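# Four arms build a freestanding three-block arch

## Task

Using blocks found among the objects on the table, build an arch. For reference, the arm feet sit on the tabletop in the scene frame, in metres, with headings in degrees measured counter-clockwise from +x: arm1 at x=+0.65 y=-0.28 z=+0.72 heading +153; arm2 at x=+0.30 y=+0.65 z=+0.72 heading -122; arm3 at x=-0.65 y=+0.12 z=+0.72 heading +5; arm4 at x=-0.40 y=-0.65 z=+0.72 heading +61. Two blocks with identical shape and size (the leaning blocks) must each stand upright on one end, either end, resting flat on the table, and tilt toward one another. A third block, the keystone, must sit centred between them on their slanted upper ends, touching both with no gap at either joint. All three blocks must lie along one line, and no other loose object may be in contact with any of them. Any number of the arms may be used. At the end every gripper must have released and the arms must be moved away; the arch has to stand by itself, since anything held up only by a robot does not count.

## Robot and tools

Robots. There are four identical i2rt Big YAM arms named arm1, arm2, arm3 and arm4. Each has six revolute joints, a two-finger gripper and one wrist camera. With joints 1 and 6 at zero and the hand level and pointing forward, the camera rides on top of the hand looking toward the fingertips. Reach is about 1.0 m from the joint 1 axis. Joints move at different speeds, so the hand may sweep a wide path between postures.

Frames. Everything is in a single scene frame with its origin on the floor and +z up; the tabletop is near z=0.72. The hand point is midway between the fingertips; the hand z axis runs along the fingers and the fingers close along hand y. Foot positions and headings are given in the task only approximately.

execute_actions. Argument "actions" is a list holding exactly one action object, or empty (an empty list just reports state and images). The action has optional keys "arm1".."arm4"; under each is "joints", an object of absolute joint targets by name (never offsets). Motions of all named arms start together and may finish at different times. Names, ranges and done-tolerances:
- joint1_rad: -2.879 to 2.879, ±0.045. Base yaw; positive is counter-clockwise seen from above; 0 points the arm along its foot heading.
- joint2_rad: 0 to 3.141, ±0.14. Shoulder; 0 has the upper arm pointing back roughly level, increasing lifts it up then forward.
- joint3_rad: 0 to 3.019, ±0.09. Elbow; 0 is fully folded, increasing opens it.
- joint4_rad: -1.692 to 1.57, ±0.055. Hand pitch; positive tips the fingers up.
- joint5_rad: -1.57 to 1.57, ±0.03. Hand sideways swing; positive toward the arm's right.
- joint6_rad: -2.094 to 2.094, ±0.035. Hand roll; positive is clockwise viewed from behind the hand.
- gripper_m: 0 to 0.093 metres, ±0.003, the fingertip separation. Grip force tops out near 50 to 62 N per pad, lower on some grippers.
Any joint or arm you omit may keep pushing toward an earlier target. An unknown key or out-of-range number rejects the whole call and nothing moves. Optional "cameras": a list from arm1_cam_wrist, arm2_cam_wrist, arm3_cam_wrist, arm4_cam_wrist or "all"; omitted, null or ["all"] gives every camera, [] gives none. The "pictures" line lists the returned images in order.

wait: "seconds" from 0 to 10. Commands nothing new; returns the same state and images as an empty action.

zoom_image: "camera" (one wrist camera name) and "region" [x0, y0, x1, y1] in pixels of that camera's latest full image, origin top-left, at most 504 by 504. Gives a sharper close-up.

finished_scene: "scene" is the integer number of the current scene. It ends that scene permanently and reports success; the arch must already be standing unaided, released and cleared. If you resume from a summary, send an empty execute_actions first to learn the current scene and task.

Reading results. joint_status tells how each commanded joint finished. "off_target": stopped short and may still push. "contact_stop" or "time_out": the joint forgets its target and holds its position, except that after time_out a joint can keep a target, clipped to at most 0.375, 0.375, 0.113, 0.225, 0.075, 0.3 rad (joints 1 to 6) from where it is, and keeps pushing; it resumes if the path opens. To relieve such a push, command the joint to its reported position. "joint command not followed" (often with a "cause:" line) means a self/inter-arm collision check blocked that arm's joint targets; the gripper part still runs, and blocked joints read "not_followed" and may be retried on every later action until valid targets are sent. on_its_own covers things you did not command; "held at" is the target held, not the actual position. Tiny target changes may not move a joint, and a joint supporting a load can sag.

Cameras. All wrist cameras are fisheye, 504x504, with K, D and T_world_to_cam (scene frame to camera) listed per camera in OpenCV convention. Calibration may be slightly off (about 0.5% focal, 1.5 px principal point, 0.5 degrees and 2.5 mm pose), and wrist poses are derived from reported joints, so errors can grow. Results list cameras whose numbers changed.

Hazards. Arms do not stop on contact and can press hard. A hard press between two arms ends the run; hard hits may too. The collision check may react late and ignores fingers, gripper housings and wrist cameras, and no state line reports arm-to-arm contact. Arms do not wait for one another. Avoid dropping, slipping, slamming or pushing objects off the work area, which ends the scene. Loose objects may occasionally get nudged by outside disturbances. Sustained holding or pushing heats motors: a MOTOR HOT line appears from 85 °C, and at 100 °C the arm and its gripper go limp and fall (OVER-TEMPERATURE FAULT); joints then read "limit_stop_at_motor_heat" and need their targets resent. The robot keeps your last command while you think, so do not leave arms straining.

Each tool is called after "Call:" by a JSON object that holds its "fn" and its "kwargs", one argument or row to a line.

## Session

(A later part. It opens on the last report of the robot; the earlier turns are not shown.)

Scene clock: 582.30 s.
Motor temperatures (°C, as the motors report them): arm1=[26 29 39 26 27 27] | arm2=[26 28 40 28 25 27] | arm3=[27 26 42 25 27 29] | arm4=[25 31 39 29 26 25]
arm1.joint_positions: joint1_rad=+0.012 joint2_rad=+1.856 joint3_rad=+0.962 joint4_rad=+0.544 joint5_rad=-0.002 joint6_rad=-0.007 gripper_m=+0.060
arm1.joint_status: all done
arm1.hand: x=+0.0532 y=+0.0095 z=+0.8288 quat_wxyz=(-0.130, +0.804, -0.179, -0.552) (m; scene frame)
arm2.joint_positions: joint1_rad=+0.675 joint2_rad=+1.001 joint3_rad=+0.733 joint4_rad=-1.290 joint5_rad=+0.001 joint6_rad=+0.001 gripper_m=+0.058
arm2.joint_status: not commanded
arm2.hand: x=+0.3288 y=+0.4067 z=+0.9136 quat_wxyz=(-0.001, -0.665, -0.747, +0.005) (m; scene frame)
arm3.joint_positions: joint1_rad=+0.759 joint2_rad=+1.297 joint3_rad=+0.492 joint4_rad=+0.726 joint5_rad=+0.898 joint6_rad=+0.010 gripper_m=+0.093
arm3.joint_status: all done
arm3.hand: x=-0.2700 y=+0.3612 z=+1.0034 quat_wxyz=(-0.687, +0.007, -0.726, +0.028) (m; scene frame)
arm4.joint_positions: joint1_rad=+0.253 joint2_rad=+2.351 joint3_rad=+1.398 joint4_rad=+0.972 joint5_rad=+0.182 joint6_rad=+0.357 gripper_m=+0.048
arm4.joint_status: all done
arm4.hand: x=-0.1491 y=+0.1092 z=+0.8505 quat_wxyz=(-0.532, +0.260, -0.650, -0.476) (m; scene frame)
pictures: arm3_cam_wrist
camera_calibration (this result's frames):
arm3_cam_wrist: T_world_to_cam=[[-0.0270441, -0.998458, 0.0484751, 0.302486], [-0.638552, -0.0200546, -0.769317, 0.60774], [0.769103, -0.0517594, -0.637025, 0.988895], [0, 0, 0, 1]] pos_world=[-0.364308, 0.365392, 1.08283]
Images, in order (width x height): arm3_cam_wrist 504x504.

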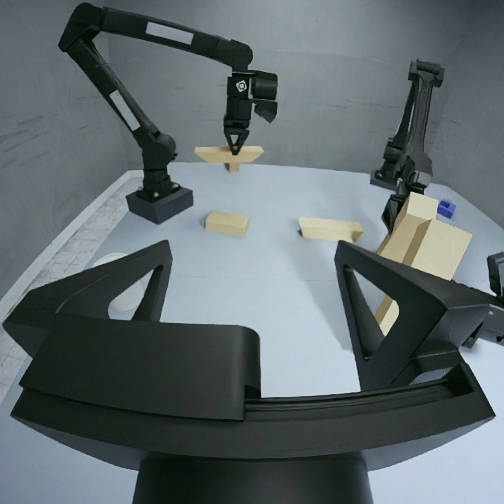

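Call:
{"fn": "execute_actions", "kwargs": {
  "actions": [
    {"arm3":{"joints":{"joint1_rad":0.9,"joint5_rad":1.5,"joint2_rad":1.5,"joint3_rad":0.75}}}
  ],
  "cameras": ["arm3_cam_wrist"]
}}

Scene clock: 592.97 s.
Motor temperatures (°C, as the motors report them): arm1=[26 30 39 26 27 27] | arm2=[26 28 40 28 25 27] | arm3=[27 26 41 25 27 29] | arm4=[25 31 38 29 26 25]
arm1.joint_positions: joint1_rad=+0.012 joint2_rad=+1.856 joint3_rad=+0.962 joint4_rad=+0.544 joint5_rad=-0.002 joint6_rad=-0.007 gripper_m=+0.060
arm1.joint_status: not commanded
arm1.hand: x=+0.0532 y=+0.0095 z=+0.8288 quat_wxyz=(-0.130, +0.804, -0.179, -0.552) (m; scene frame)
arm2.joint_positions: joint1_rad=+0.675 joint2_rad=+1.001 joint3_rad=+0.733 joint4_rad=-1.290 joint5_rad=+0.001 joint6_rad=+0.001 gripper_m=+0.058
arm2.joint_status: not commanded
arm2.hand: x=+0.3288 y=+0.4067 z=+0.9136 quat_wxyz=(-0.001, -0.665, -0.747, +0.005) (m; scene frame)
arm3.joint_positions: joint1_rad=+0.901 joint2_rad=+1.497 joint3_rad=+0.720 joint4_rad=+0.730 joint5_rad=+1.497 joint6_rad=+0.008 gripper_m=+0.093
arm3.joint_status: all done
arm3.hand: x=-0.2816 y=+0.3848 z=+1.0206 quat_wxyz=(-0.680, -0.157, -0.693, +0.184) (m; scene frame)
arm4.joint_positions: joint1_rad=+0.253 joint2_rad=+2.351 joint3_rad=+1.398 joint4_rad=+0.972 joint5_rad=+0.182 joint6_rad=+0.357 gripper_m=+0.048
arm4.joint_status: not commanded
arm4.hand: x=-0.1491 y=+0.1092 z=+0.8505 quat_wxyz=(-0.532, +0.260, -0.650, -0.476) (m; scene frame)
pictures: arm3_cam_wrist
camera_calibration (this result's frames):
arm3_cam_wrist: T_world_to_cam=[[-0.466551, -0.883633, 0.0390292, 0.16655], [-0.546869, 0.253499, -0.797918, 0.563759], [0.695173, -0.393613, -0.601501, 1.0845], [0, 0, 0, 1]] pos_world=[-0.367909, 0.431131, 1.09566]
Images, in order (width x height): arm3_cam_wrist 504x504.

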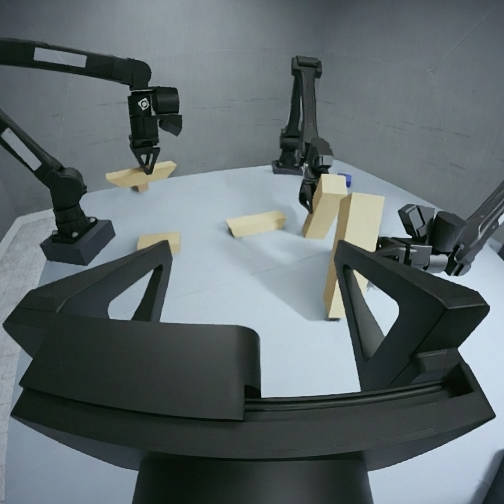

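Call:
{"fn": "execute_actions", "kwargs": {
  "actions": [
    {"arm2":{"joints":{"joint1_rad":0.75,"joint2_rad":0.9,"joint3_rad":0.45,"joint4_rad":0.25}}}
  ],
  "cameras": ["arm2_cam_wrist"]
}}

Call:
{"fn": "zoom_image", "kwargs": {
  "camera": "arm2_cam_wrist",
  "region": [300, 60, 504, 264]
}}

Scene clock: 604.40 s.
Motor temperatures (°C, as the motors report them): arm1=[26 30 40 26 27 27] | arm2=[26 28 40 28 25 27] | arm3=[27 27 42 25 27 29] | arm4=[25 32 38 29 26 25]
arm1.joint_positions: joint1_rad=+0.012 joint2_rad=+1.856 joint3_rad=+0.962 joint4_rad=+0.544 joint5_rad=-0.002 joint6_rad=-0.007 gripper_m=+0.060
arm1.joint_status: not commanded
arm1.hand: x=+0.0532 y=+0.0095 z=+0.8288 quat_wxyz=(-0.130, +0.804, -0.179, -0.552) (m; scene frame)
arm2.joint_positions: joint1_rad=+0.746 joint2_rad=+0.905 joint3_rad=+0.424 joint4_rad=+0.218 joint5_rad=+0.000 joint6_rad=+0.001 gripper_m=+0.058
arm2.joint_status: all done
arm2.hand: x=+0.3788 y=+0.2407 z=+1.0028 quat_wxyz=(-0.466, -0.507, -0.613, +0.387) (m; scene frame)
arm3.joint_positions: joint1_rad=+0.901 joint2_rad=+1.497 joint3_rad=+0.720 joint4_rad=+0.730 joint5_rad=+1.497 joint6_rad=+0.008 gripper_m=+0.093
arm3.joint_status: not commanded
arm3.hand: x=-0.2816 y=+0.3848 z=+1.0206 quat_wxyz=(-0.680, -0.157, -0.693, +0.184) (m; scene frame)
arm4.joint_positions: joint1_rad=+0.253 joint2_rad=+2.351 joint3_rad=+1.398 joint4_rad=+0.972 joint5_rad=+0.182 joint6_rad=+0.357 gripper_m=+0.048
arm4.joint_status: not commanded
arm4.hand: x=-0.1491 y=+0.1092 z=+0.8505 quat_wxyz=(-0.532, +0.260, -0.650, -0.476) (m; scene frame)
pictures: arm2_cam_wrist
camera_calibration (this result's frames):
arm2_cam_wrist: T_world_to_cam=[[-0.985438, -0.170003, 0.00337261, 0.413085], [-0.13311, 0.758934, -0.637417, 0.511], [0.105804, -0.628584, -0.770511, 1.00636], [0, 0, 0, 1]] pos_world=[0.368611, 0.314995, 1.09974]
Images, in order (width x height): arm2_cam_wrist 504x504.

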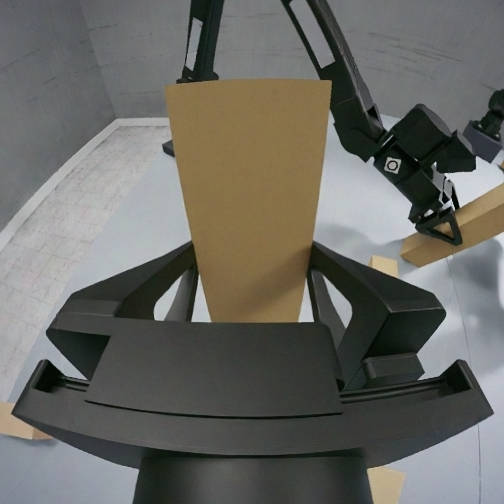

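Region (300, 60, 504, 264) of arm2_cam_wrist's 504x504 image, scaled by 2.471, with more detail than that image has.

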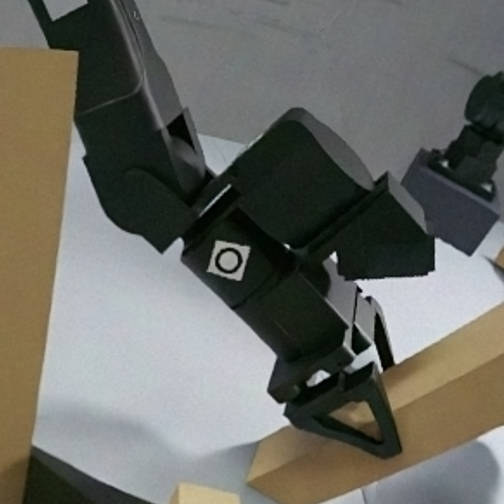

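Call:
{"fn": "execute_actions", "kwargs": {
  "actions": [
    {"arm4":{"joints":{"joint2_rad":2.385,"joint4_rad":1.04}},"arm2":{"joints":{"joint2_rad":0.9,"joint3_rad":0.9,"joint4_rad":-1.3}}}
  ],
  "cameras": ["arm4_cam_wrist"]
}}

Scene clock: 617.33 s.
Motor temperatures (°C, as the motors report them): arm1=[26 30 40 26 27 27] | arm2=[26 28 41 28 25 27] | arm3=[27 27 42 25 27 29] | arm4=[25 32 38 29 26 25]
arm1.joint_positions: joint1_rad=+0.012 joint2_rad=+1.856 joint3_rad=+0.962 joint4_rad=+0.544 joint5_rad=-0.002 joint6_rad=-0.007 gripper_m=+0.060
arm1.joint_status: not commanded
arm1.hand: x=+0.0532 y=+0.0095 z=+0.8288 quat_wxyz=(-0.130, +0.804, -0.179, -0.552) (m; scene frame)
arm2.joint_positions: joint1_rad=+0.746 joint2_rad=+0.907 joint3_rad=+0.865 joint4_rad=-1.292 joint5_rad=+0.000 joint6_rad=+0.001 gripper_m=+0.058
arm2.joint_status: all done
arm2.hand: x=+0.3531 y=+0.3748 z=+0.9896 quat_wxyz=(-0.088, -0.633, -0.765, +0.075) (m; scene frame)
arm3.joint_positions: joint1_rad=+0.901 joint2_rad=+1.497 joint3_rad=+0.720 joint4_rad=+0.730 joint5_rad=+1.497 joint6_rad=+0.008 gripper_m=+0.093
arm3.joint_status: not commanded
arm3.hand: x=-0.2816 y=+0.3848 z=+1.0206 quat_wxyz=(-0.680, -0.157, -0.693, +0.184) (m; scene frame)
arm4.joint_positions: joint1_rad=+0.253 joint2_rad=+2.398 joint3_rad=+1.398 joint4_rad=+1.001 joint5_rad=+0.182 joint6_rad=+0.357 gripper_m=+0.048
arm4.joint_status: all done
arm4.hand: x=-0.1502 y=+0.1046 z=+0.8211 quat_wxyz=(-0.529, +0.263, -0.655, -0.471) (m; scene frame)
pictures: arm4_cam_wrist
camera_calibration (this result's frames):
arm4_cam_wrist: T_world_to_cam=[[0.841163, -0.417499, -0.343714, 0.456681], [-0.508241, -0.393176, -0.766227, 0.59905], [0.184759, 0.819211, -0.542915, 0.514927], [0, 0, 0, 1]] pos_world=[-0.174819, 0.00436156, 0.895538]
Images, in order (width x height): arm4_cam_wrist 504x504.

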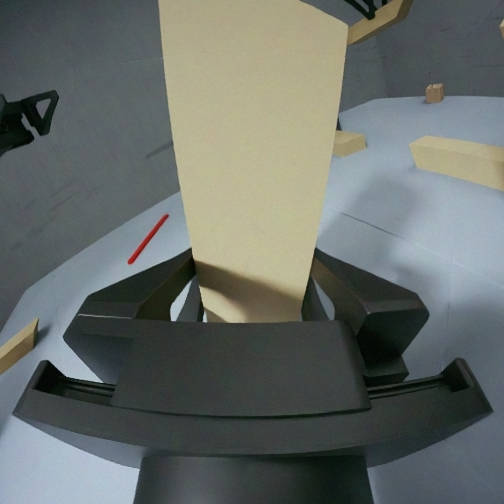

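Call:
{"fn": "execute_actions", "kwargs": {
  "actions": [
    {"arm3":{"joints":{"joint1_rad":1.3,"joint2_rad":0.9,"joint3_rad":0.7,"joint4_rad":-1.3,"joint5_rad":0}}}
  ],
  "cameras": []
}}

Call:
{"fn": "execute_actions", "kwargs": {
  "actions": [
    {"arm2":{"joints":{"joint1_rad":-0.505,"joint2_rad":1.3,"joint3_rad":1.2,"joint4_rad":-1.45}}}
  ],
  "cameras": []
}}

Call:
{"fn": "execute_actions", "kwargs": {
  "actions": [
    {"arm2":{"joints":{"joint2_rad":1.78,"joint3_rad":1.40,"joint4_rad":-1.14}}}
  ],
  "cameras": []
}}

Call:
{"fn": "execute_actions", "kwargs": {
  "actions": [
    {"arm2":{"joints":{"joint2_rad":1.895,"joint3_rad":1.315,"joint4_rad":-0.93}}}
  ],
  "cameras": ["arm2_cam_wrist"]
}}

Scene clock: 634.53 s.
Motor temperatures (°C, as the motors report them): arm1=[26 30 40 26 27 27] | arm2=[26 28 42 28 25 27] | arm3=[27 27 42 25 27 29] | arm4=[25 32 37 29 26 25]
arm1.joint_positions: joint1_rad=+0.012 joint2_rad=+1.856 joint3_rad=+0.962 joint4_rad=+0.544 joint5_rad=-0.002 joint6_rad=-0.007 gripper_m=+0.060
arm1.joint_status: not commanded
arm1.hand: x=+0.0532 y=+0.0095 z=+0.8288 quat_wxyz=(-0.130, +0.804, -0.179, -0.552) (m; scene frame)
arm2.joint_positions: joint1_rad=+0.746 joint2_rad=+0.907 joint3_rad=+0.865 joint4_rad=-1.292 joint5_rad=+0.000 joint6_rad=+0.001 gripper_m=+0.058
arm2.joint_status: not commanded
arm2.hand: x=+0.3531 y=+0.3748 z=+0.9896 quat_wxyz=(-0.088, -0.633, -0.765, +0.075) (m; scene frame)
arm3.joint_positions: joint1_rad=+1.293 joint2_rad=+0.894 joint3_rad=+0.693 joint4_rad=-1.285 joint5_rad=+0.002 joint6_rad=+0.007 gripper_m=+0.093
arm3.joint_status: all done
arm3.hand: x=-0.6115 y=+0.3489 z=+0.9285 quat_wxyz=(-0.032, +0.642, -0.766, -0.029) (m; scene frame)
arm4.joint_positions: joint1_rad=+0.253 joint2_rad=+2.398 joint3_rad=+1.398 joint4_rad=+1.001 joint5_rad=+0.182 joint6_rad=+0.357 gripper_m=+0.048
arm4.joint_status: not commanded
arm4.hand: x=-0.1502 y=+0.1046 z=+0.8211 quat_wxyz=(-0.529, +0.263, -0.655, -0.471) (m; scene frame)
pictures: none
No camera images: the call's "cameras" was empty. Leave "cameras" out to get every camera's image.

Scene clock: 636.23 s.
Motor temperatures (°C, as the motors report them): arm1=[26 30 40 26 27 27] | arm2=[26 28 42 28 25 27] | arm3=[27 27 42 25 27 29] | arm4=[25 32 37 29 26 25]
arm1.joint_positions: joint1_rad=+0.012 joint2_rad=+1.856 joint3_rad=+0.962 joint4_rad=+0.544 joint5_rad=-0.002 joint6_rad=-0.007 gripper_m=+0.060
arm1.joint_status: not commanded
arm1.hand: x=+0.0532 y=+0.0095 z=+0.8288 quat_wxyz=(-0.130, +0.804, -0.179, -0.552) (m; scene frame)
arm2.joint_positions: joint1_rad=-0.506 joint2_rad=+1.317 joint3_rad=+1.159 joint4_rad=-1.439 joint5_rad=+0.002 joint6_rad=+0.001 gripper_m=+0.058
arm2.joint_status: all done
arm2.hand: x=-0.0170 y=+0.4751 z=+0.9847 quat_wxyz=(+0.007, -0.968, -0.250, -0.011) (m; scene frame)
arm3.joint_positions: joint1_rad=+1.293 joint2_rad=+0.894 joint3_rad=+0.693 joint4_rad=-1.285 joint5_rad=+0.002 joint6_rad=+0.007 gripper_m=+0.093
arm3.joint_status: not commanded
arm3.hand: x=-0.6115 y=+0.3489 z=+0.9285 quat_wxyz=(-0.032, +0.642, -0.766, -0.029) (m; scene frame)
arm4.joint_positions: joint1_rad=+0.253 joint2_rad=+2.398 joint3_rad=+1.398 joint4_rad=+1.001 joint5_rad=+0.182 joint6_rad=+0.357 gripper_m=+0.048
arm4.joint_status: not commanded
arm4.hand: x=-0.1502 y=+0.1046 z=+0.8211 quat_wxyz=(-0.529, +0.263, -0.655, -0.471) (m; scene frame)
pictures: none
No camera images: the call's "cameras" was empty. Leave "cameras" out to get every camera's image.

Scene clock: 637.67 s.
Motor temperatures (°C, as the motors report them): arm1=[26 30 40 26 27 27] | arm2=[26 29 42 28 25 27] | arm3=[27 27 42 25 27 29] | arm4=[25 32 37 29 26 25]
arm1.joint_positions: joint1_rad=+0.012 joint2_rad=+1.856 joint3_rad=+0.962 joint4_rad=+0.544 joint5_rad=-0.002 joint6_rad=-0.007 gripper_m=+0.060
arm1.joint_status: not commanded
arm1.hand: x=+0.0532 y=+0.0095 z=+0.8288 quat_wxyz=(-0.130, +0.804, -0.179, -0.552) (m; scene frame)
arm2.joint_positions: joint1_rad=-0.506 joint2_rad=+1.794 joint3_rad=+1.378 joint4_rad=-1.147 joint5_rad=+0.002 joint6_rad=+0.001 gripper_m=+0.058
arm2.joint_status: all done
arm2.hand: x=-0.1572 y=+0.3980 z=+0.8608 quat_wxyz=(+0.003, -0.968, -0.251, +0.006) (m; scene frame)
arm3.joint_positions: joint1_rad=+1.293 joint2_rad=+0.894 joint3_rad=+0.693 joint4_rad=-1.285 joint5_rad=+0.002 joint6_rad=+0.007 gripper_m=+0.093
arm3.joint_status: not commanded
arm3.hand: x=-0.6115 y=+0.3489 z=+0.9285 quat_wxyz=(-0.032, +0.642, -0.766, -0.029) (m; scene frame)
arm4.joint_positions: joint1_rad=+0.253 joint2_rad=+2.398 joint3_rad=+1.398 joint4_rad=+1.001 joint5_rad=+0.182 joint6_rad=+0.357 gripper_m=+0.048
arm4.joint_status: not commanded
arm4.hand: x=-0.1502 y=+0.1046 z=+0.8211 quat_wxyz=(-0.529, +0.263, -0.655, -0.471) (m; scene frame)
pictures: none
No camera images: the call's "cameras" was empty. Leave "cameras" out to get every camera's image.

Scene clock: 638.77 s.
Motor temperatures (°C, as the motors report them): arm1=[26 31 40 26 27 27] | arm2=[26 29 42 28 25 27] | arm3=[27 27 42 25 27 29] | arm4=[25 32 37 29 26 25]
arm1.joint_positions: joint1_rad=+0.012 joint2_rad=+1.856 joint3_rad=+0.962 joint4_rad=+0.544 joint5_rad=-0.002 joint6_rad=-0.007 gripper_m=+0.060
arm1.joint_status: not commanded
arm1.hand: x=+0.0532 y=+0.0095 z=+0.8288 quat_wxyz=(-0.130, +0.804, -0.179, -0.552) (m; scene frame)
arm2.joint_positions: joint1_rad=-0.506 joint2_rad=+1.914 joint3_rad=+1.297 joint4_rad=-0.939 joint5_rad=+0.002 joint6_rad=+0.001 gripper_m=+0.058
arm2.joint_status: all done
arm2.hand: x=-0.1622 y=+0.3959 z=+0.7740 quat_wxyz=(+0.002, -0.968, -0.251, +0.009) (m; scene frame)
arm3.joint_positions: joint1_rad=+1.293 joint2_rad=+0.894 joint3_rad=+0.693 joint4_rad=-1.285 joint5_rad=+0.002 joint6_rad=+0.007 gripper_m=+0.093
arm3.joint_status: not commanded
arm3.hand: x=-0.6115 y=+0.3489 z=+0.9285 quat_wxyz=(-0.032, +0.642, -0.766, -0.029) (m; scene frame)
arm4.joint_positions: joint1_rad=+0.253 joint2_rad=+2.398 joint3_rad=+1.398 joint4_rad=+1.001 joint5_rad=+0.182 joint6_rad=+0.357 gripper_m=+0.048
arm4.joint_status: not commanded
arm4.hand: x=-0.1502 y=+0.1046 z=+0.8211 quat_wxyz=(-0.529, +0.263, -0.655, -0.471) (m; scene frame)
pictures: arm2_cam_wrist
camera_calibration (this result's frames):
arm2_cam_wrist: T_world_to_cam=[[-0.481539, 0.876063, 0.0251555, -0.442107], [0.732691, 0.386651, 0.560058, -0.46363], [0.48092, 0.288121, -0.828071, 0.72733], [0, 0, 0, 1]] pos_world=[-0.222982, 0.357017, 0.873062]
Images, in order (width x height): arm2_cam_wrist 504x504.

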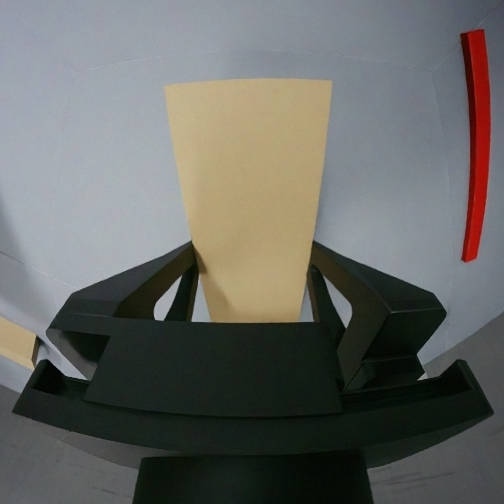

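Lower .013 more, then release.

Call:
{"fn": "execute_actions", "kwargs": {
  "actions": [
    {"arm2":{"joints":{"joint2_rad":1.93,"joint3_rad":1.28,"joint4_rad":-0.90}}}
  ],
  "cameras": []
}}

Call:
{"fn": "execute_actions", "kwargs": {
  "actions": [
    {"arm2":{"joints":{"gripper_m":0.093}}}
  ],
  "cameras": []
}}

Call:
{"fn": "execute_actions", "kwargs": {
  "actions": [
    {"arm2":{"joints":{"joint2_rad":1.5,"joint3_rad":1.2,"joint4_rad":-1.3}}}
  ],
  "cameras": []
}}

Call:
{"fn": "execute_actions", "kwargs": {
  "actions": [
    {"arm2":{"joints":{"joint1_rad":0.1,"joint2_rad":0.9,"joint3_rad":0.8,"joint4_rad":-0.5}},"arm3":{"joints":{"joint1_rad":0.42,"joint2_rad":1.5,"joint3_rad":1.4,"joint4_rad":-1.45}}}
  ],
  "cameras": ["arm3_cam_wrist","arm2_cam_wrist"]
}}

Scene clock: 645.47 s.
Motor temperatures (°C, as the motors report them): arm1=[26 31 40 26 27 27] | arm2=[26 30 41 28 25 27] | arm3=[27 27 42 25 27 29] | arm4=[25 32 37 29 26 25]
arm1.joint_positions: joint1_rad=+0.012 joint2_rad=+1.856 joint3_rad=+0.962 joint4_rad=+0.544 joint5_rad=-0.002 joint6_rad=-0.007 gripper_m=+0.060
arm1.joint_status: not commanded
arm1.hand: x=+0.0532 y=+0.0095 z=+0.8288 quat_wxyz=(-0.130, +0.804, -0.179, -0.552) (m; scene frame)
arm2.joint_positions: joint1_rad=-0.506 joint2_rad=+1.924 joint3_rad=+1.277 joint4_rad=-0.907 joint5_rad=+0.001 joint6_rad=+0.001 gripper_m=+0.058
arm2.joint_status: all done
arm2.hand: x=-0.1595 y=+0.3974 z=+0.7626 quat_wxyz=(+0.002, -0.968, -0.251, +0.010) (m; scene frame)
arm3.joint_positions: joint1_rad=+1.293 joint2_rad=+0.894 joint3_rad=+0.693 joint4_rad=-1.285 joint5_rad=+0.002 joint6_rad=+0.007 gripper_m=+0.093
arm3.joint_status: not commanded
arm3.hand: x=-0.6115 y=+0.3489 z=+0.9285 quat_wxyz=(-0.032, +0.642, -0.766, -0.029) (m; scene frame)
arm4.joint_positions: joint1_rad=+0.253 joint2_rad=+2.398 joint3_rad=+1.398 joint4_rad=+1.001 joint5_rad=+0.182 joint6_rad=+0.357 gripper_m=+0.048
arm4.joint_status: not commanded
arm4.hand: x=-0.1502 y=+0.1046 z=+0.8211 quat_wxyz=(-0.529, +0.263, -0.655, -0.471) (m; scene frame)
pictures: none
No camera images: the call's "cameras" was empty. Leave "cameras" out to get every camera's image.

Scene clock: 646.07 s.
Motor temperatures (°C, as the motors report them): arm1=[26 31 40 26 27 27] | arm2=[26 30 41 28 25 27] | arm3=[27 27 42 25 27 29] | arm4=[25 32 37 29 26 25]
arm1.joint_positions: joint1_rad=+0.012 joint2_rad=+1.856 joint3_rad=+0.962 joint4_rad=+0.544 joint5_rad=-0.002 joint6_rad=-0.007 gripper_m=+0.060
arm1.joint_status: not commanded
arm1.hand: x=+0.0532 y=+0.0095 z=+0.8288 quat_wxyz=(-0.130, +0.804, -0.179, -0.552) (m; scene frame)
arm2.joint_positions: joint1_rad=-0.506 joint2_rad=+1.924 joint3_rad=+1.277 joint4_rad=-0.907 joint5_rad=+0.001 joint6_rad=+0.001 gripper_m=+0.093
arm2.joint_status: all done
arm2.hand: x=-0.1595 y=+0.3974 z=+0.7626 quat_wxyz=(+0.002, -0.968, -0.251, +0.010) (m; scene frame)
arm3.joint_positions: joint1_rad=+1.293 joint2_rad=+0.894 joint3_rad=+0.693 joint4_rad=-1.285 joint5_rad=+0.002 joint6_rad=+0.007 gripper_m=+0.093
arm3.joint_status: not commanded
arm3.hand: x=-0.6115 y=+0.3489 z=+0.9285 quat_wxyz=(-0.032, +0.642, -0.766, -0.029) (m; scene frame)
arm4.joint_positions: joint1_rad=+0.253 joint2_rad=+2.398 joint3_rad=+1.398 joint4_rad=+1.001 joint5_rad=+0.182 joint6_rad=+0.357 gripper_m=+0.048
arm4.joint_status: not commanded
arm4.hand: x=-0.1502 y=+0.1046 z=+0.8211 quat_wxyz=(-0.529, +0.263, -0.655, -0.471) (m; scene frame)
pictures: none
No camera images: the call's "cameras" was empty. Leave "cameras" out to get every camera's image.

Scene clock: 647.40 s.
Motor temperatures (°C, as the motors report them): arm1=[26 31 40 26 27 27] | arm2=[26 30 41 28 25 27] | arm3=[27 27 42 25 27 29] | arm4=[25 32 37 29 26 25]
arm1.joint_positions: joint1_rad=+0.012 joint2_rad=+1.856 joint3_rad=+0.962 joint4_rad=+0.544 joint5_rad=-0.002 joint6_rad=-0.007 gripper_m=+0.060
arm1.joint_status: not commanded
arm1.hand: x=+0.0532 y=+0.0095 z=+0.8288 quat_wxyz=(-0.130, +0.804, -0.179, -0.552) (m; scene frame)
arm2.joint_positions: joint1_rad=-0.506 joint2_rad=+1.495 joint3_rad=+1.185 joint4_rad=-1.291 joint5_rad=+0.001 joint6_rad=+0.001 gripper_m=+0.093
arm2.joint_status: all done
arm2.hand: x=-0.0643 y=+0.4491 z=+0.9273 quat_wxyz=(+0.007, -0.968, -0.250, -0.013) (m; scene frame)
arm3.joint_positions: joint1_rad=+1.293 joint2_rad=+0.894 joint3_rad=+0.693 joint4_rad=-1.285 joint5_rad=+0.002 joint6_rad=+0.007 gripper_m=+0.093
arm3.joint_status: not commanded
arm3.hand: x=-0.6115 y=+0.3489 z=+0.9285 quat_wxyz=(-0.032, +0.642, -0.766, -0.029) (m; scene frame)
arm4.joint_positions: joint1_rad=+0.253 joint2_rad=+2.398 joint3_rad=+1.398 joint4_rad=+1.001 joint5_rad=+0.182 joint6_rad=+0.357 gripper_m=+0.048
arm4.joint_status: not commanded
arm4.hand: x=-0.1502 y=+0.1046 z=+0.8211 quat_wxyz=(-0.529, +0.263, -0.655, -0.471) (m; scene frame)
pictures: none
No camera images: the call's "cameras" was empty. Leave "cameras" out to get every camera's image.

Scene clock: 648.83 s.
Motor temperatures (°C, as the motors report them): arm1=[26 31 40 26 27 27] | arm2=[26 30 41 28 25 27] | arm3=[27 27 43 25 27 29] | arm4=[25 32 37 29 26 25]
arm1.joint_positions: joint1_rad=+0.012 joint2_rad=+1.856 joint3_rad=+0.962 joint4_rad=+0.544 joint5_rad=-0.002 joint6_rad=-0.007 gripper_m=+0.060
arm1.joint_status: not commanded
arm1.hand: x=+0.0532 y=+0.0095 z=+0.8288 quat_wxyz=(-0.130, +0.804, -0.179, -0.552) (m; scene frame)
arm2.joint_positions: joint1_rad=+0.096 joint2_rad=+0.891 joint3_rad=+0.801 joint4_rad=-0.517 joint5_rad=-0.001 joint6_rad=+0.001 gripper_m=+0.093
arm2.joint_status: all done
arm2.hand: x=+0.1146 y=+0.2754 z=+1.0674 quat_wxyz=(-0.242, -0.753, -0.468, +0.394) (m; scene frame)
arm3.joint_positions: joint1_rad=+0.418 joint2_rad=+1.501 joint3_rad=+1.361 joint4_rad=-1.437 joint5_rad=+0.000 joint6_rad=+0.007 gripper_m=+0.093
arm3.joint_status: all done
arm3.hand: x=-0.2708 y=+0.3410 z=+0.9936 quat_wxyz=(+0.005, +0.258, -0.966, -0.001) (m; scene frame)
arm4.joint_positions: joint1_rad=+0.253 joint2_rad=+2.398 joint3_rad=+1.398 joint4_rad=+1.001 joint5_rad=+0.182 joint6_rad=+0.357 gripper_m=+0.048
arm4.joint_status: not commanded
arm4.hand: x=-0.1502 y=+0.1046 z=+0.8211 quat_wxyz=(-0.529, +0.263, -0.655, -0.471) (m; scene frame)
pictures: arm2_cam_wrist, arm3_cam_wrist
camera_calibration (this result's frames):
arm2_cam_wrist: T_world_to_cam=[[-0.888409, 0.458908, 0.0114951, -0.0345724], [0.427698, 0.836566, -0.34239, 0.0900882], [-0.166742, -0.299266, -0.939487, 1.22678], [0, 0, 0, 1]] pos_world=[0.135311, 0.307635, 1.18379]
arm3_cam_wrist: T_world_to_cam=[[0.496673, -0.867925, -0.00466295, 0.432861], [-0.691299, -0.398835, 0.602526, -0.64895], [-0.524807, -0.296035, -0.798086, 0.875157], [0, 0, 0, 1]] pos_world=[-0.20432, 0.375944, 1.09148]
Images, in order (width x height): arm2_cam_wrist 504x504, arm3_cam_wrist 504x504.

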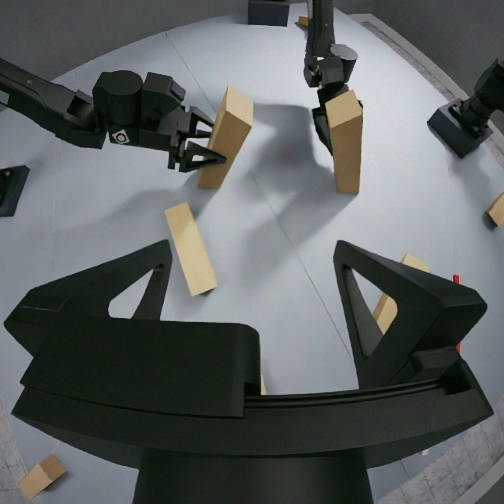

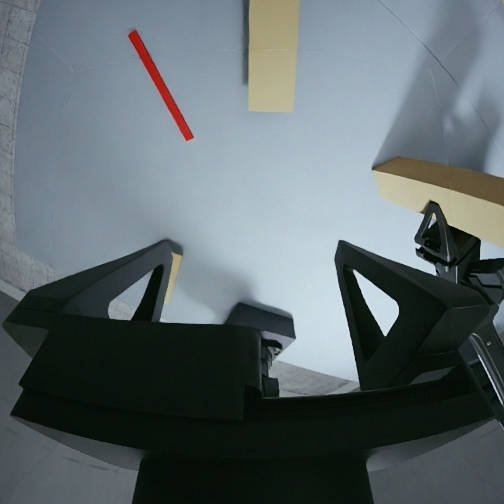

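Call:
{"fn": "execute_actions", "kwargs": {
  "actions": [
    {"arm3":{"joints":{"joint1_rad":0.405,"joint2_rad":1.9,"joint3_rad":1.56,"joint4_rad":-1.18}}}
  ],
  "cameras": ["arm3_cam_wrist"]
}}

Call:
{"fn": "zoom_image", "kwargs": {
  "camera": "arm2_cam_wrist",
  "region": [150, 60, 400, 220]
}}

Scene clock: 656.40 s.
Motor temperatures (°C, as the motors report them): arm1=[26 31 40 26 27 27] | arm2=[26 29 41 28 25 27] | arm3=[27 27 43 25 27 29] | arm4=[25 32 37 29 26 25]
arm1.joint_positions: joint1_rad=+0.012 joint2_rad=+1.856 joint3_rad=+0.962 joint4_rad=+0.544 joint5_rad=-0.002 joint6_rad=-0.007 gripper_m=+0.060
arm1.joint_status: not commanded
arm1.hand: x=+0.0532 y=+0.0095 z=+0.8288 quat_wxyz=(-0.130, +0.804, -0.179, -0.552) (m; scene frame)
arm2.joint_positions: joint1_rad=+0.096 joint2_rad=+0.891 joint3_rad=+0.801 joint4_rad=-0.517 joint5_rad=-0.001 joint6_rad=+0.001 gripper_m=+0.093
arm2.joint_status: not commanded
arm2.hand: x=+0.1146 y=+0.2754 z=+1.0674 quat_wxyz=(-0.242, -0.753, -0.468, +0.394) (m; scene frame)
arm3.joint_positions: joint1_rad=+0.418 joint2_rad=+1.911 joint3_rad=+1.541 joint4_rad=-1.194 joint5_rad=+0.000 joint6_rad=+0.007 gripper_m=+0.093
arm3.joint_status: all done
arm3.hand: x=-0.1591 y=+0.4068 z=+0.8599 quat_wxyz=(-0.001, +0.258, -0.966, -0.002) (m; scene frame)
arm4.joint_positions: joint1_rad=+0.253 joint2_rad=+2.398 joint3_rad=+1.398 joint4_rad=+1.001 joint5_rad=+0.182 joint6_rad=+0.357 gripper_m=+0.048
arm4.joint_status: not commanded
arm4.hand: x=-0.1502 y=+0.1046 z=+0.8211 quat_wxyz=(-0.529, +0.263, -0.655, -0.471) (m; scene frame)
pictures: arm3_cam_wrist
camera_calibration (this result's frames):
arm3_cam_wrist: T_world_to_cam=[[0.496682, -0.867919, -0.00476837, 0.433926], [-0.697814, -0.402592, 0.592431, -0.455728], [-0.516102, -0.290923, -0.805607, 0.852348], [0, 0, 0, 1]] pos_world=[-0.0936382, 0.441107, 0.958715]
Images, in order (width x height): arm3_cam_wrist 504x504.

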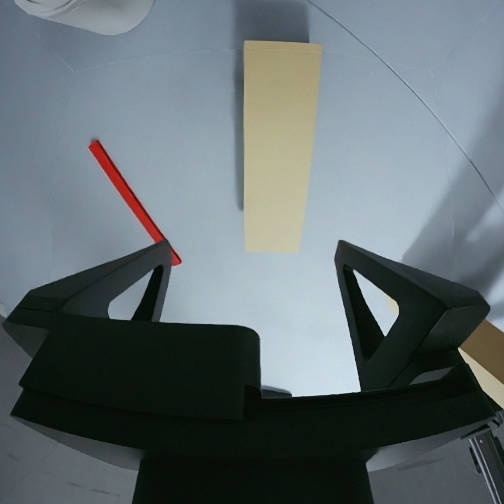

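This scene's latest camera images include none from arm2_cam_wrist. They are from: arm3_cam_wrist. Call execute_actions without "cameras", or with arm2_cam_wrist in "cameras", to get its image.

Call:
{"fn": "execute_actions", "kwargs": {
  "actions": [
    {"arm3":{"joints":{"joint1_rad":0.372,"joint2_rad":1.955,"joint3_rad":1.625,"joint4_rad":-1.19}}}
  ],
  "cameras": []
}}

Call:
{"fn": "execute_actions", "kwargs": {
  "actions": [
    {"arm3":{"joints":{"joint2_rad":2.065,"joint3_rad":1.545,"joint4_rad":-1.0}}}
  ],
  "cameras": ["arm3_cam_wrist"]
}}

Scene clock: 668.60 s.
Motor temperatures (°C, as the motors report them): arm1=[26 31 40 26 27 27] | arm2=[26 29 41 28 25 27] | arm3=[27 28 43 25 27 29] | arm4=[25 33 37 29 26 25]
arm1.joint_positions: joint1_rad=+0.012 joint2_rad=+1.856 joint3_rad=+0.962 joint4_rad=+0.544 joint5_rad=-0.002 joint6_rad=-0.007 gripper_m=+0.060
arm1.joint_status: not commanded
arm1.hand: x=+0.0532 y=+0.0095 z=+0.8288 quat_wxyz=(-0.130, +0.804, -0.179, -0.552) (m; scene frame)
arm2.joint_positions: joint1_rad=+0.096 joint2_rad=+0.891 joint3_rad=+0.801 joint4_rad=-0.517 joint5_rad=-0.001 joint6_rad=+0.001 gripper_m=+0.093
arm2.joint_status: not commanded
arm2.hand: x=+0.1146 y=+0.2754 z=+1.0674 quat_wxyz=(-0.242, -0.753, -0.468, +0.394) (m; scene frame)
arm3.joint_positions: joint1_rad=+0.378 joint2_rad=+1.932 joint3_rad=+1.586 joint4_rad=-1.194 joint5_rad=+0.000 joint6_rad=+0.007 gripper_m=+0.093
arm3.joint_status: all done
arm3.hand: x=-0.1339 y=+0.3943 z=+0.8640 quat_wxyz=(-0.012, +0.238, -0.971, -0.005) (m; scene frame)
arm4.joint_positions: joint1_rad=+0.253 joint2_rad=+2.398 joint3_rad=+1.398 joint4_rad=+1.001 joint5_rad=+0.182 joint6_rad=+0.357 gripper_m=+0.048
arm4.joint_status: not commanded
arm4.hand: x=-0.1502 y=+0.1046 z=+0.8211 quat_wxyz=(-0.529, +0.263, -0.655, -0.471) (m; scene frame)
pictures: none
No camera images: the call's "cameras" was empty. Leave "cameras" out to get every camera's image.

Scene clock: 669.57 s.
Motor temperatures (°C, as the motors report them): arm1=[26 31 40 26 27 27] | arm2=[26 29 41 28 25 27] | arm3=[27 28 43 25 27 29] | arm4=[25 33 37 29 26 25]
arm1.joint_positions: joint1_rad=+0.012 joint2_rad=+1.856 joint3_rad=+0.962 joint4_rad=+0.544 joint5_rad=-0.002 joint6_rad=-0.007 gripper_m=+0.060
arm1.joint_status: not commanded
arm1.hand: x=+0.0532 y=+0.0095 z=+0.8288 quat_wxyz=(-0.130, +0.804, -0.179, -0.552) (m; scene frame)
arm2.joint_positions: joint1_rad=+0.096 joint2_rad=+0.891 joint3_rad=+0.801 joint4_rad=-0.517 joint5_rad=-0.001 joint6_rad=+0.001 gripper_m=+0.093
arm2.joint_status: not commanded
arm2.hand: x=+0.1146 y=+0.2754 z=+1.0674 quat_wxyz=(-0.242, -0.753, -0.468, +0.394) (m; scene frame)
arm3.joint_positions: joint1_rad=+0.378 joint2_rad=+2.075 joint3_rad=+1.532 joint4_rad=-1.016 joint5_rad=+0.000 joint6_rad=+0.007 gripper_m=+0.093
arm3.joint_status: all done
arm3.hand: x=-0.1272 y=+0.3982 z=+0.7651 quat_wxyz=(-0.003, +0.238, -0.971, -0.003) (m; scene frame)
arm4.joint_positions: joint1_rad=+0.253 joint2_rad=+2.398 joint3_rad=+1.398 joint4_rad=+1.001 joint5_rad=+0.182 joint6_rad=+0.357 gripper_m=+0.048
arm4.joint_status: not commanded
arm4.hand: x=-0.1502 y=+0.1046 z=+0.8211 quat_wxyz=(-0.529, +0.263, -0.655, -0.471) (m; scene frame)
pictures: arm3_cam_wrist
camera_calibration (this result's frames):
arm3_cam_wrist: T_world_to_cam=[[0.461533, -0.887111, -0.00465503, 0.413329], [-0.715933, -0.375564, 0.58855, -0.390831], [-0.523857, -0.268303, -0.808448, 0.78209], [0, 0, 0, 1]] pos_world=[-0.0608704, 0.429723, 0.864226]
Images, in order (width x height): arm3_cam_wrist 504x504.

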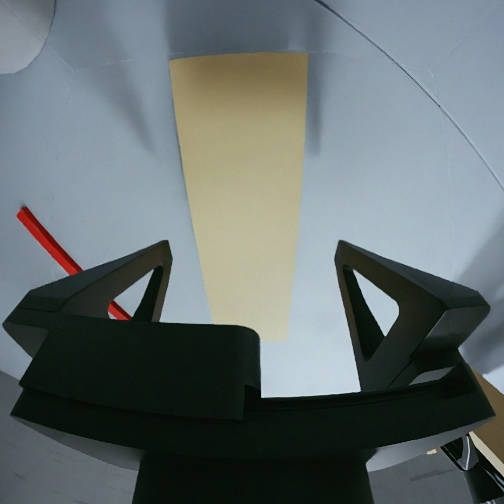

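Call:
{"fn": "execute_actions", "kwargs": {
  "actions": [
    {"arm3":{"joints":{"joint2_rad":2.07,"joint3_rad":1.515,"joint4_rad":-0.98}}}
  ],
  "cameras": []
}}

Call:
{"fn": "execute_actions", "kwargs": {
  "actions": [
    {"arm3":{"joints":{"gripper_m":0.04}}}
  ],
  "cameras": ["arm3_cam_wrist"]
}}

Scene clock: 674.87 s.
Motor temperatures (°C, as the motors report them): arm1=[26 31 40 26 27 27] | arm2=[26 29 41 28 25 27] | arm3=[27 29 43 25 27 29] | arm4=[25 33 37 29 26 25]
arm1.joint_positions: joint1_rad=+0.012 joint2_rad=+1.856 joint3_rad=+0.962 joint4_rad=+0.544 joint5_rad=-0.002 joint6_rad=-0.007 gripper_m=+0.060
arm1.joint_status: not commanded
arm1.hand: x=+0.0532 y=+0.0095 z=+0.8288 quat_wxyz=(-0.130, +0.804, -0.179, -0.552) (m; scene frame)
arm2.joint_positions: joint1_rad=+0.096 joint2_rad=+0.891 joint3_rad=+0.801 joint4_rad=-0.517 joint5_rad=-0.001 joint6_rad=+0.001 gripper_m=+0.093
arm2.joint_status: not commanded
arm2.hand: x=+0.1146 y=+0.2754 z=+1.0674 quat_wxyz=(-0.242, -0.753, -0.468, +0.394) (m; scene frame)
arm3.joint_positions: joint1_rad=+0.378 joint2_rad=+2.075 joint3_rad=+1.513 joint4_rad=-0.997 joint5_rad=+0.000 joint6_rad=+0.007 gripper_m=+0.093
arm3.joint_status: all done
arm3.hand: x=-0.1303 y=+0.3966 z=+0.7591 quat_wxyz=(-0.004, +0.238, -0.971, -0.003) (m; scene frame)
arm4.joint_positions: joint1_rad=+0.253 joint2_rad=+2.398 joint3_rad=+1.398 joint4_rad=+1.001 joint5_rad=+0.182 joint6_rad=+0.357 gripper_m=+0.048
arm4.joint_status: not commanded
arm4.hand: x=-0.1502 y=+0.1046 z=+0.8211 quat_wxyz=(-0.529, +0.263, -0.655, -0.471) (m; scene frame)
pictures: none
No camera images: the call's "cameras" was empty. Leave "cameras" out to get every camera's image.

Scene clock: 675.47 s.
Motor temperatures (°C, as the motors report them): arm1=[26 31 40 26 27 27] | arm2=[26 29 41 28 25 27] | arm3=[27 29 43 25 27 29] | arm4=[25 33 37 29 26 25]
arm1.joint_positions: joint1_rad=+0.012 joint2_rad=+1.856 joint3_rad=+0.962 joint4_rad=+0.544 joint5_rad=-0.002 joint6_rad=-0.007 gripper_m=+0.060
arm1.joint_status: not commanded
arm1.hand: x=+0.0532 y=+0.0095 z=+0.8288 quat_wxyz=(-0.130, +0.804, -0.179, -0.552) (m; scene frame)
arm2.joint_positions: joint1_rad=+0.096 joint2_rad=+0.891 joint3_rad=+0.801 joint4_rad=-0.517 joint5_rad=-0.001 joint6_rad=+0.001 gripper_m=+0.093
arm2.joint_status: not commanded
arm2.hand: x=+0.1146 y=+0.2754 z=+1.0674 quat_wxyz=(-0.242, -0.753, -0.468, +0.394) (m; scene frame)
arm3.joint_positions: joint1_rad=+0.378 joint2_rad=+2.075 joint3_rad=+1.513 joint4_rad=-0.997 joint5_rad=+0.000 joint6_rad=+0.007 gripper_m=+0.040
arm3.joint_status: all done
arm3.hand: x=-0.1303 y=+0.3966 z=+0.7591 quat_wxyz=(-0.004, +0.238, -0.971, -0.003) (m; scene frame)
arm4.joint_positions: joint1_rad=+0.253 joint2_rad=+2.398 joint3_rad=+1.398 joint4_rad=+1.001 joint5_rad=+0.182 joint6_rad=+0.357 gripper_m=+0.048
arm4.joint_status: not commanded
arm4.hand: x=-0.1502 y=+0.1046 z=+0.8211 quat_wxyz=(-0.529, +0.263, -0.655, -0.471) (m; scene frame)
pictures: arm3_cam_wrist
camera_calibration (this result's frames):
arm3_cam_wrist: T_world_to_cam=[[0.461534, -0.88711, -0.00466141, 0.413299], [-0.716331, -0.375772, 0.587933, -0.389668], [-0.523313, -0.268012, -0.808896, 0.775523], [0, 0, 0, 1]] pos_world=[-0.0640418, 0.428064, 0.858343]
Images, in order (width x height): arm3_cam_wrist 504x504.

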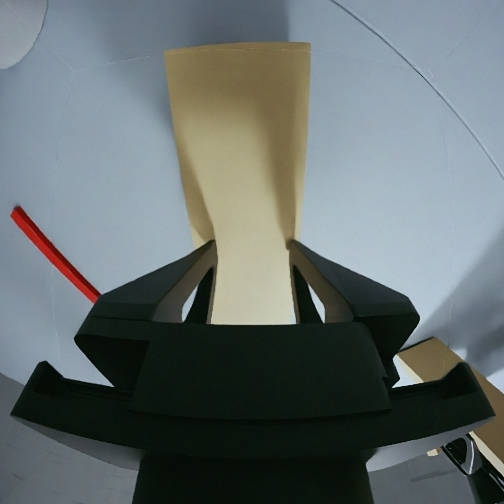

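Call:
{"fn": "execute_actions", "kwargs": {
  "actions": [
    {"arm3":{"joints":{"gripper_m":0.093}}}
  ],
  "cameras": []
}}

Call:
{"fn": "execute_actions", "kwargs": {
  "actions": [
    {"arm3":{"joints":{"joint2_rad":2.105,"joint3_rad":1.50,"joint4_rad":-0.95}}}
  ],
  "cameras": []
}}

Call:
{"fn": "execute_actions", "kwargs": {
  "actions": [
    {"arm3":{"joints":{"gripper_m":0.04}}}
  ],
  "cameras": ["arm3_cam_wrist"]
}}

Scene clock: 683.47 s.
Motor temperatures (°C, as the motors report them): arm1=[26 31 41 26 27 27] | arm2=[26 29 41 28 25 27] | arm3=[27 29 42 25 27 29] | arm4=[25 33 37 29 26 25]
arm1.joint_positions: joint1_rad=+0.012 joint2_rad=+1.856 joint3_rad=+0.962 joint4_rad=+0.544 joint5_rad=-0.002 joint6_rad=-0.007 gripper_m=+0.060
arm1.joint_status: not commanded
arm1.hand: x=+0.0532 y=+0.0095 z=+0.8288 quat_wxyz=(-0.130, +0.804, -0.179, -0.552) (m; scene frame)
arm2.joint_positions: joint1_rad=+0.096 joint2_rad=+0.891 joint3_rad=+0.801 joint4_rad=-0.517 joint5_rad=-0.001 joint6_rad=+0.001 gripper_m=+0.093
arm2.joint_status: not commanded
arm2.hand: x=+0.1146 y=+0.2754 z=+1.0674 quat_wxyz=(-0.242, -0.753, -0.468, +0.394) (m; scene frame)
arm3.joint_positions: joint1_rad=+0.378 joint2_rad=+2.075 joint3_rad=+1.513 joint4_rad=-0.997 joint5_rad=+0.000 joint6_rad=+0.007 gripper_m=+0.093
arm3.joint_status: all done
arm3.hand: x=-0.1303 y=+0.3966 z=+0.7591 quat_wxyz=(-0.004, +0.238, -0.971, -0.003) (m; scene frame)
arm4.joint_positions: joint1_rad=+0.253 joint2_rad=+2.398 joint3_rad=+1.398 joint4_rad=+1.001 joint5_rad=+0.182 joint6_rad=+0.357 gripper_m=+0.048
arm4.joint_status: not commanded
arm4.hand: x=-0.1502 y=+0.1046 z=+0.8211 quat_wxyz=(-0.529, +0.263, -0.655, -0.471) (m; scene frame)
pictures: none
No camera images: the call's "cameras" was empty. Leave "cameras" out to get every camera's image.

Scene clock: 684.13 s.
Motor temperatures (°C, as the motors report them): arm1=[26 31 41 26 27 27] | arm2=[26 29 41 28 25 27] | arm3=[27 29 42 25 27 29] | arm4=[25 33 37 29 26 25]
arm1.joint_positions: joint1_rad=+0.012 joint2_rad=+1.856 joint3_rad=+0.962 joint4_rad=+0.544 joint5_rad=-0.002 joint6_rad=-0.007 gripper_m=+0.060
arm1.joint_status: not commanded
arm1.hand: x=+0.0532 y=+0.0095 z=+0.8288 quat_wxyz=(-0.130, +0.804, -0.179, -0.552) (m; scene frame)
arm2.joint_positions: joint1_rad=+0.096 joint2_rad=+0.891 joint3_rad=+0.801 joint4_rad=-0.517 joint5_rad=-0.001 joint6_rad=+0.001 gripper_m=+0.093
arm2.joint_status: not commanded
arm2.hand: x=+0.1146 y=+0.2754 z=+1.0674 quat_wxyz=(-0.242, -0.753, -0.468, +0.394) (m; scene frame)
arm3.joint_positions: joint1_rad=+0.378 joint2_rad=+2.083 joint3_rad=+1.500 joint4_rad=-0.967 joint5_rad=+0.000 joint6_rad=+0.007 gripper_m=+0.093
arm3.joint_status: all done
arm3.hand: x=-0.1303 y=+0.3966 z=+0.7499 quat_wxyz=(-0.008, +0.238, -0.971, -0.004) (m; scene frame)
arm4.joint_positions: joint1_rad=+0.253 joint2_rad=+2.398 joint3_rad=+1.398 joint4_rad=+1.001 joint5_rad=+0.182 joint6_rad=+0.357 gripper_m=+0.048
arm4.joint_status: not commanded
arm4.hand: x=-0.1502 y=+0.1046 z=+0.8211 quat_wxyz=(-0.529, +0.263, -0.655, -0.471) (m; scene frame)
pictures: none
No camera images: the call's "cameras" was empty. Leave "cameras" out to get every camera's image.

Scene clock: 684.73 s.
Motor temperatures (°C, as the motors report them): arm1=[26 31 41 26 27 27] | arm2=[26 29 41 28 25 27] | arm3=[27 29 42 25 27 29] | arm4=[25 33 37 29 26 25]
arm1.joint_positions: joint1_rad=+0.012 joint2_rad=+1.856 joint3_rad=+0.962 joint4_rad=+0.544 joint5_rad=-0.002 joint6_rad=-0.007 gripper_m=+0.060
arm1.joint_status: not commanded
arm1.hand: x=+0.0532 y=+0.0095 z=+0.8288 quat_wxyz=(-0.130, +0.804, -0.179, -0.552) (m; scene frame)
arm2.joint_positions: joint1_rad=+0.096 joint2_rad=+0.891 joint3_rad=+0.801 joint4_rad=-0.517 joint5_rad=-0.001 joint6_rad=+0.001 gripper_m=+0.093
arm2.joint_status: not commanded
arm2.hand: x=+0.1146 y=+0.2754 z=+1.0674 quat_wxyz=(-0.242, -0.753, -0.468, +0.394) (m; scene frame)
arm3.joint_positions: joint1_rad=+0.378 joint2_rad=+2.083 joint3_rad=+1.500 joint4_rad=-0.965 joint5_rad=-0.001 joint6_rad=+0.006 gripper_m=+0.058
arm3.joint_status: gripper_m off_target (ended at +0.058, target +0.040)
arm3.hand: x=-0.1301 y=+0.3969 z=+0.7499 quat_wxyz=(-0.008, +0.239, -0.971, -0.005) (m; scene frame)
arm4.joint_positions: joint1_rad=+0.253 joint2_rad=+2.398 joint3_rad=+1.398 joint4_rad=+1.001 joint5_rad=+0.182 joint6_rad=+0.357 gripper_m=+0.048
arm4.joint_status: not commanded
arm4.hand: x=-0.1502 y=+0.1046 z=+0.8211 quat_wxyz=(-0.529, +0.263, -0.655, -0.471) (m; scene frame)
pictures: arm3_cam_wrist
camera_calibration (this result's frames):
arm3_cam_wrist: T_world_to_cam=[[0.461891, -0.88692, -0.00549695, 0.414021], [-0.720909, -0.379032, 0.580193, -0.377476], [-0.516668, -0.264023, -0.81446, 0.771731], [0, 0, 0, 1]] pos_world=[-0.0646294, 0.427883, 0.849829]
Images, in order (width x height): arm3_cam_wrist 504x504.

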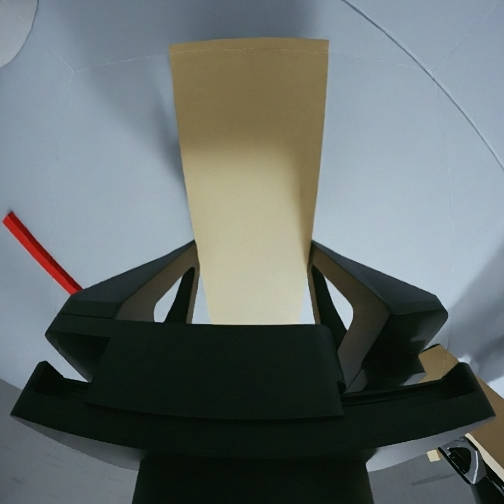

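Call:
{"fn": "execute_actions", "kwargs": {
  "actions": [
    {"arm3":{"joints":{"joint2_rad":1.9,"joint3_rad":1.65,"joint4_rad":-1.3}}}
  ],
  "cameras": []
}}

Call:
{"fn": "execute_actions", "kwargs": {
  "actions": [
    {"arm3":{"joints":{"joint2_rad":1.86,"joint3_rad":1.98,"joint4_rad":-1.64,"joint6_rad":0.353}},"arm2":{"joints":{"joint2_rad":0.75}}}
  ],
  "cameras": []
}}

Call:
{"fn": "execute_actions", "kwargs": {
  "actions": [
    {"arm3":{"joints":{"joint1_rad":-0.208,"joint2_rad":1.93,"joint3_rad":2.08}}}
  ],
  "cameras": ["arm3_cam_wrist","arm2_cam_wrist"]
}}

Scene clock: 695.23 s.
Motor temperatures (°C, as the motors report them): arm1=[26 31 41 26 27 27] | arm2=[26 29 41 29 25 27] | arm3=[27 30 42 25 27 29] | arm4=[25 33 37 29 26 25]
arm1.joint_positions: joint1_rad=+0.012 joint2_rad=+1.856 joint3_rad=+0.962 joint4_rad=+0.544 joint5_rad=-0.002 joint6_rad=-0.007 gripper_m=+0.060
arm1.joint_status: not commanded
arm1.hand: x=+0.0532 y=+0.0095 z=+0.8288 quat_wxyz=(-0.130, +0.804, -0.179, -0.552) (m; scene frame)
arm2.joint_positions: joint1_rad=+0.096 joint2_rad=+0.891 joint3_rad=+0.801 joint4_rad=-0.517 joint5_rad=-0.001 joint6_rad=+0.001 gripper_m=+0.093
arm2.joint_status: not commanded
arm2.hand: x=+0.1146 y=+0.2754 z=+1.0674 quat_wxyz=(-0.242, -0.753, -0.468, +0.394) (m; scene frame)
arm3.joint_positions: joint1_rad=+0.378 joint2_rad=+1.898 joint3_rad=+1.627 joint4_rad=-1.286 joint5_rad=-0.001 joint6_rad=+0.006 gripper_m=+0.058
arm3.joint_status: all done
arm3.hand: x=-0.1397 y=+0.3912 z=+0.8978 quat_wxyz=(-0.004, +0.239, -0.971, -0.003) (m; scene frame)
arm4.joint_positions: joint1_rad=+0.253 joint2_rad=+2.398 joint3_rad=+1.398 joint4_rad=+1.001 joint5_rad=+0.182 joint6_rad=+0.357 gripper_m=+0.048
arm4.joint_status: not commanded
arm4.hand: x=-0.1502 y=+0.1046 z=+0.8211 quat_wxyz=(-0.529, +0.263, -0.655, -0.471) (m; scene frame)
pictures: none
No camera images: the call's "cameras" was empty. Leave "cameras" out to get every camera's image.

Scene clock: 696.60 s.
Motor temperatures (°C, as the motors report them): arm1=[26 31 41 26 27 27] | arm2=[26 29 41 29 25 27] | arm3=[27 30 42 25 27 29] | arm4=[25 33 37 29 26 25]
arm1.joint_positions: joint1_rad=+0.012 joint2_rad=+1.856 joint3_rad=+0.962 joint4_rad=+0.544 joint5_rad=-0.002 joint6_rad=-0.007 gripper_m=+0.060
arm1.joint_status: not commanded
arm1.hand: x=+0.0532 y=+0.0095 z=+0.8288 quat_wxyz=(-0.130, +0.804, -0.179, -0.552) (m; scene frame)
arm2.joint_positions: joint1_rad=+0.096 joint2_rad=+0.746 joint3_rad=+0.794 joint4_rad=-0.514 joint5_rad=-0.001 joint6_rad=+0.001 gripper_m=+0.093
arm2.joint_status: all done
arm2.hand: x=+0.1273 y=+0.3003 z=+1.1198 quat_wxyz=(-0.274, -0.723, -0.450, +0.446) (m; scene frame)
arm3.joint_positions: joint1_rad=+0.378 joint2_rad=+1.861 joint3_rad=+1.941 joint4_rad=-1.626 joint5_rad=-0.001 joint6_rad=+0.343 gripper_m=+0.058
arm3.joint_status: all done
arm3.hand: x=-0.1366 y=+0.3923 z=+1.0377 quat_wxyz=(-0.008, +0.072, -0.997, -0.006) (m; scene frame)
arm4.joint_positions: joint1_rad=+0.253 joint2_rad=+2.398 joint3_rad=+1.398 joint4_rad=+1.001 joint5_rad=+0.182 joint6_rad=+0.357 gripper_m=+0.048
arm4.joint_status: not commanded
arm4.hand: x=-0.1502 y=+0.1046 z=+0.8211 quat_wxyz=(-0.529, +0.263, -0.655, -0.471) (m; scene frame)
pictures: none
No camera images: the call's "cameras" was empty. Leave "cameras" out to get every camera's image.

Scene clock: 698.17 s.
Motor temperatures (°C, as the motors report them): arm1=[26 31 41 26 27 27] | arm2=[26 29 41 29 25 27] | arm3=[27 30 43 25 27 29] | arm4=[25 33 37 29 26 25]
arm1.joint_positions: joint1_rad=+0.012 joint2_rad=+1.856 joint3_rad=+0.962 joint4_rad=+0.544 joint5_rad=-0.002 joint6_rad=-0.007 gripper_m=+0.060
arm1.joint_status: not commanded
arm1.hand: x=+0.0532 y=+0.0095 z=+0.8288 quat_wxyz=(-0.130, +0.804, -0.179, -0.552) (m; scene frame)
arm2.joint_positions: joint1_rad=+0.096 joint2_rad=+0.746 joint3_rad=+0.794 joint4_rad=-0.514 joint5_rad=-0.001 joint6_rad=+0.001 gripper_m=+0.093
arm2.joint_status: not commanded
arm2.hand: x=+0.1273 y=+0.3003 z=+1.1198 quat_wxyz=(-0.274, -0.723, -0.450, +0.446) (m; scene frame)
arm3.joint_positions: joint1_rad=-0.206 joint2_rad=+1.937 joint3_rad=+2.025 joint4_rad=-1.631 joint5_rad=+0.001 joint6_rad=+0.347 gripper_m=+0.058
arm3.joint_status: all done
arm3.hand: x=-0.0454 y=+0.0609 z=+1.0256 quat_wxyz=(-0.011, -0.220, -0.976, -0.002) (m; scene frame)
arm4.joint_positions: joint1_rad=+0.253 joint2_rad=+2.398 joint3_rad=+1.398 joint4_rad=+1.001 joint5_rad=+0.182 joint6_rad=+0.357 gripper_m=+0.048
arm4.joint_status: not commanded
arm4.hand: x=-0.1502 y=+0.1046 z=+0.8211 quat_wxyz=(-0.529, +0.263, -0.655, -0.471) (m; scene frame)
pictures: arm2_cam_wrist, arm3_cam_wrist
camera_calibration (this result's frames):
arm2_cam_wrist: T_world_to_cam=[[-0.888148, 0.459465, 0.0091969, -0.032929], [0.401265, 0.785092, -0.471823, 0.245563], [-0.224006, -0.415358, -0.881646, 1.26295], [0, 0, 0, 1]] pos_world=[0.155127, 0.346916, 1.22964]
arm3_cam_wrist: T_world_to_cam=[[-0.429996, -0.902788, -0.00875791, 0.0421627], [-0.739007, 0.346381, 0.577831, -0.646363], [-0.518626, 0.254937, -0.816109, 0.921289], [0, 0, 0, 1]] pos_world=[0.0182671, 0.0270815, 1.12573]
Images, in order (width x height): arm2_cam_wrist 504x504, arm3_cam_wrist 504x504.

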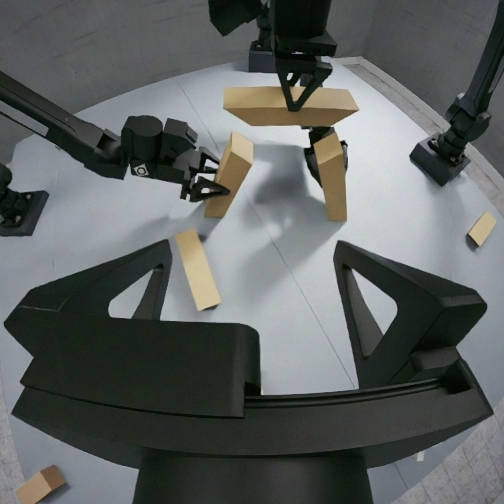

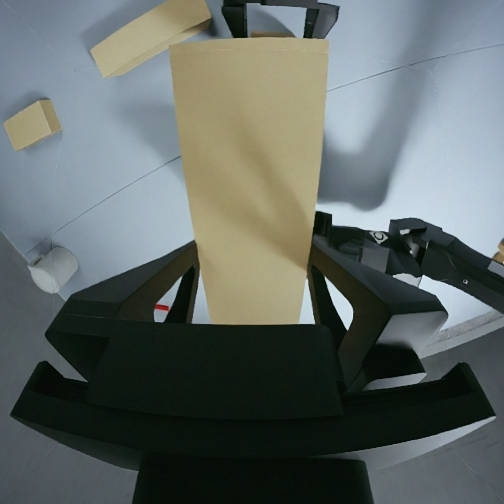

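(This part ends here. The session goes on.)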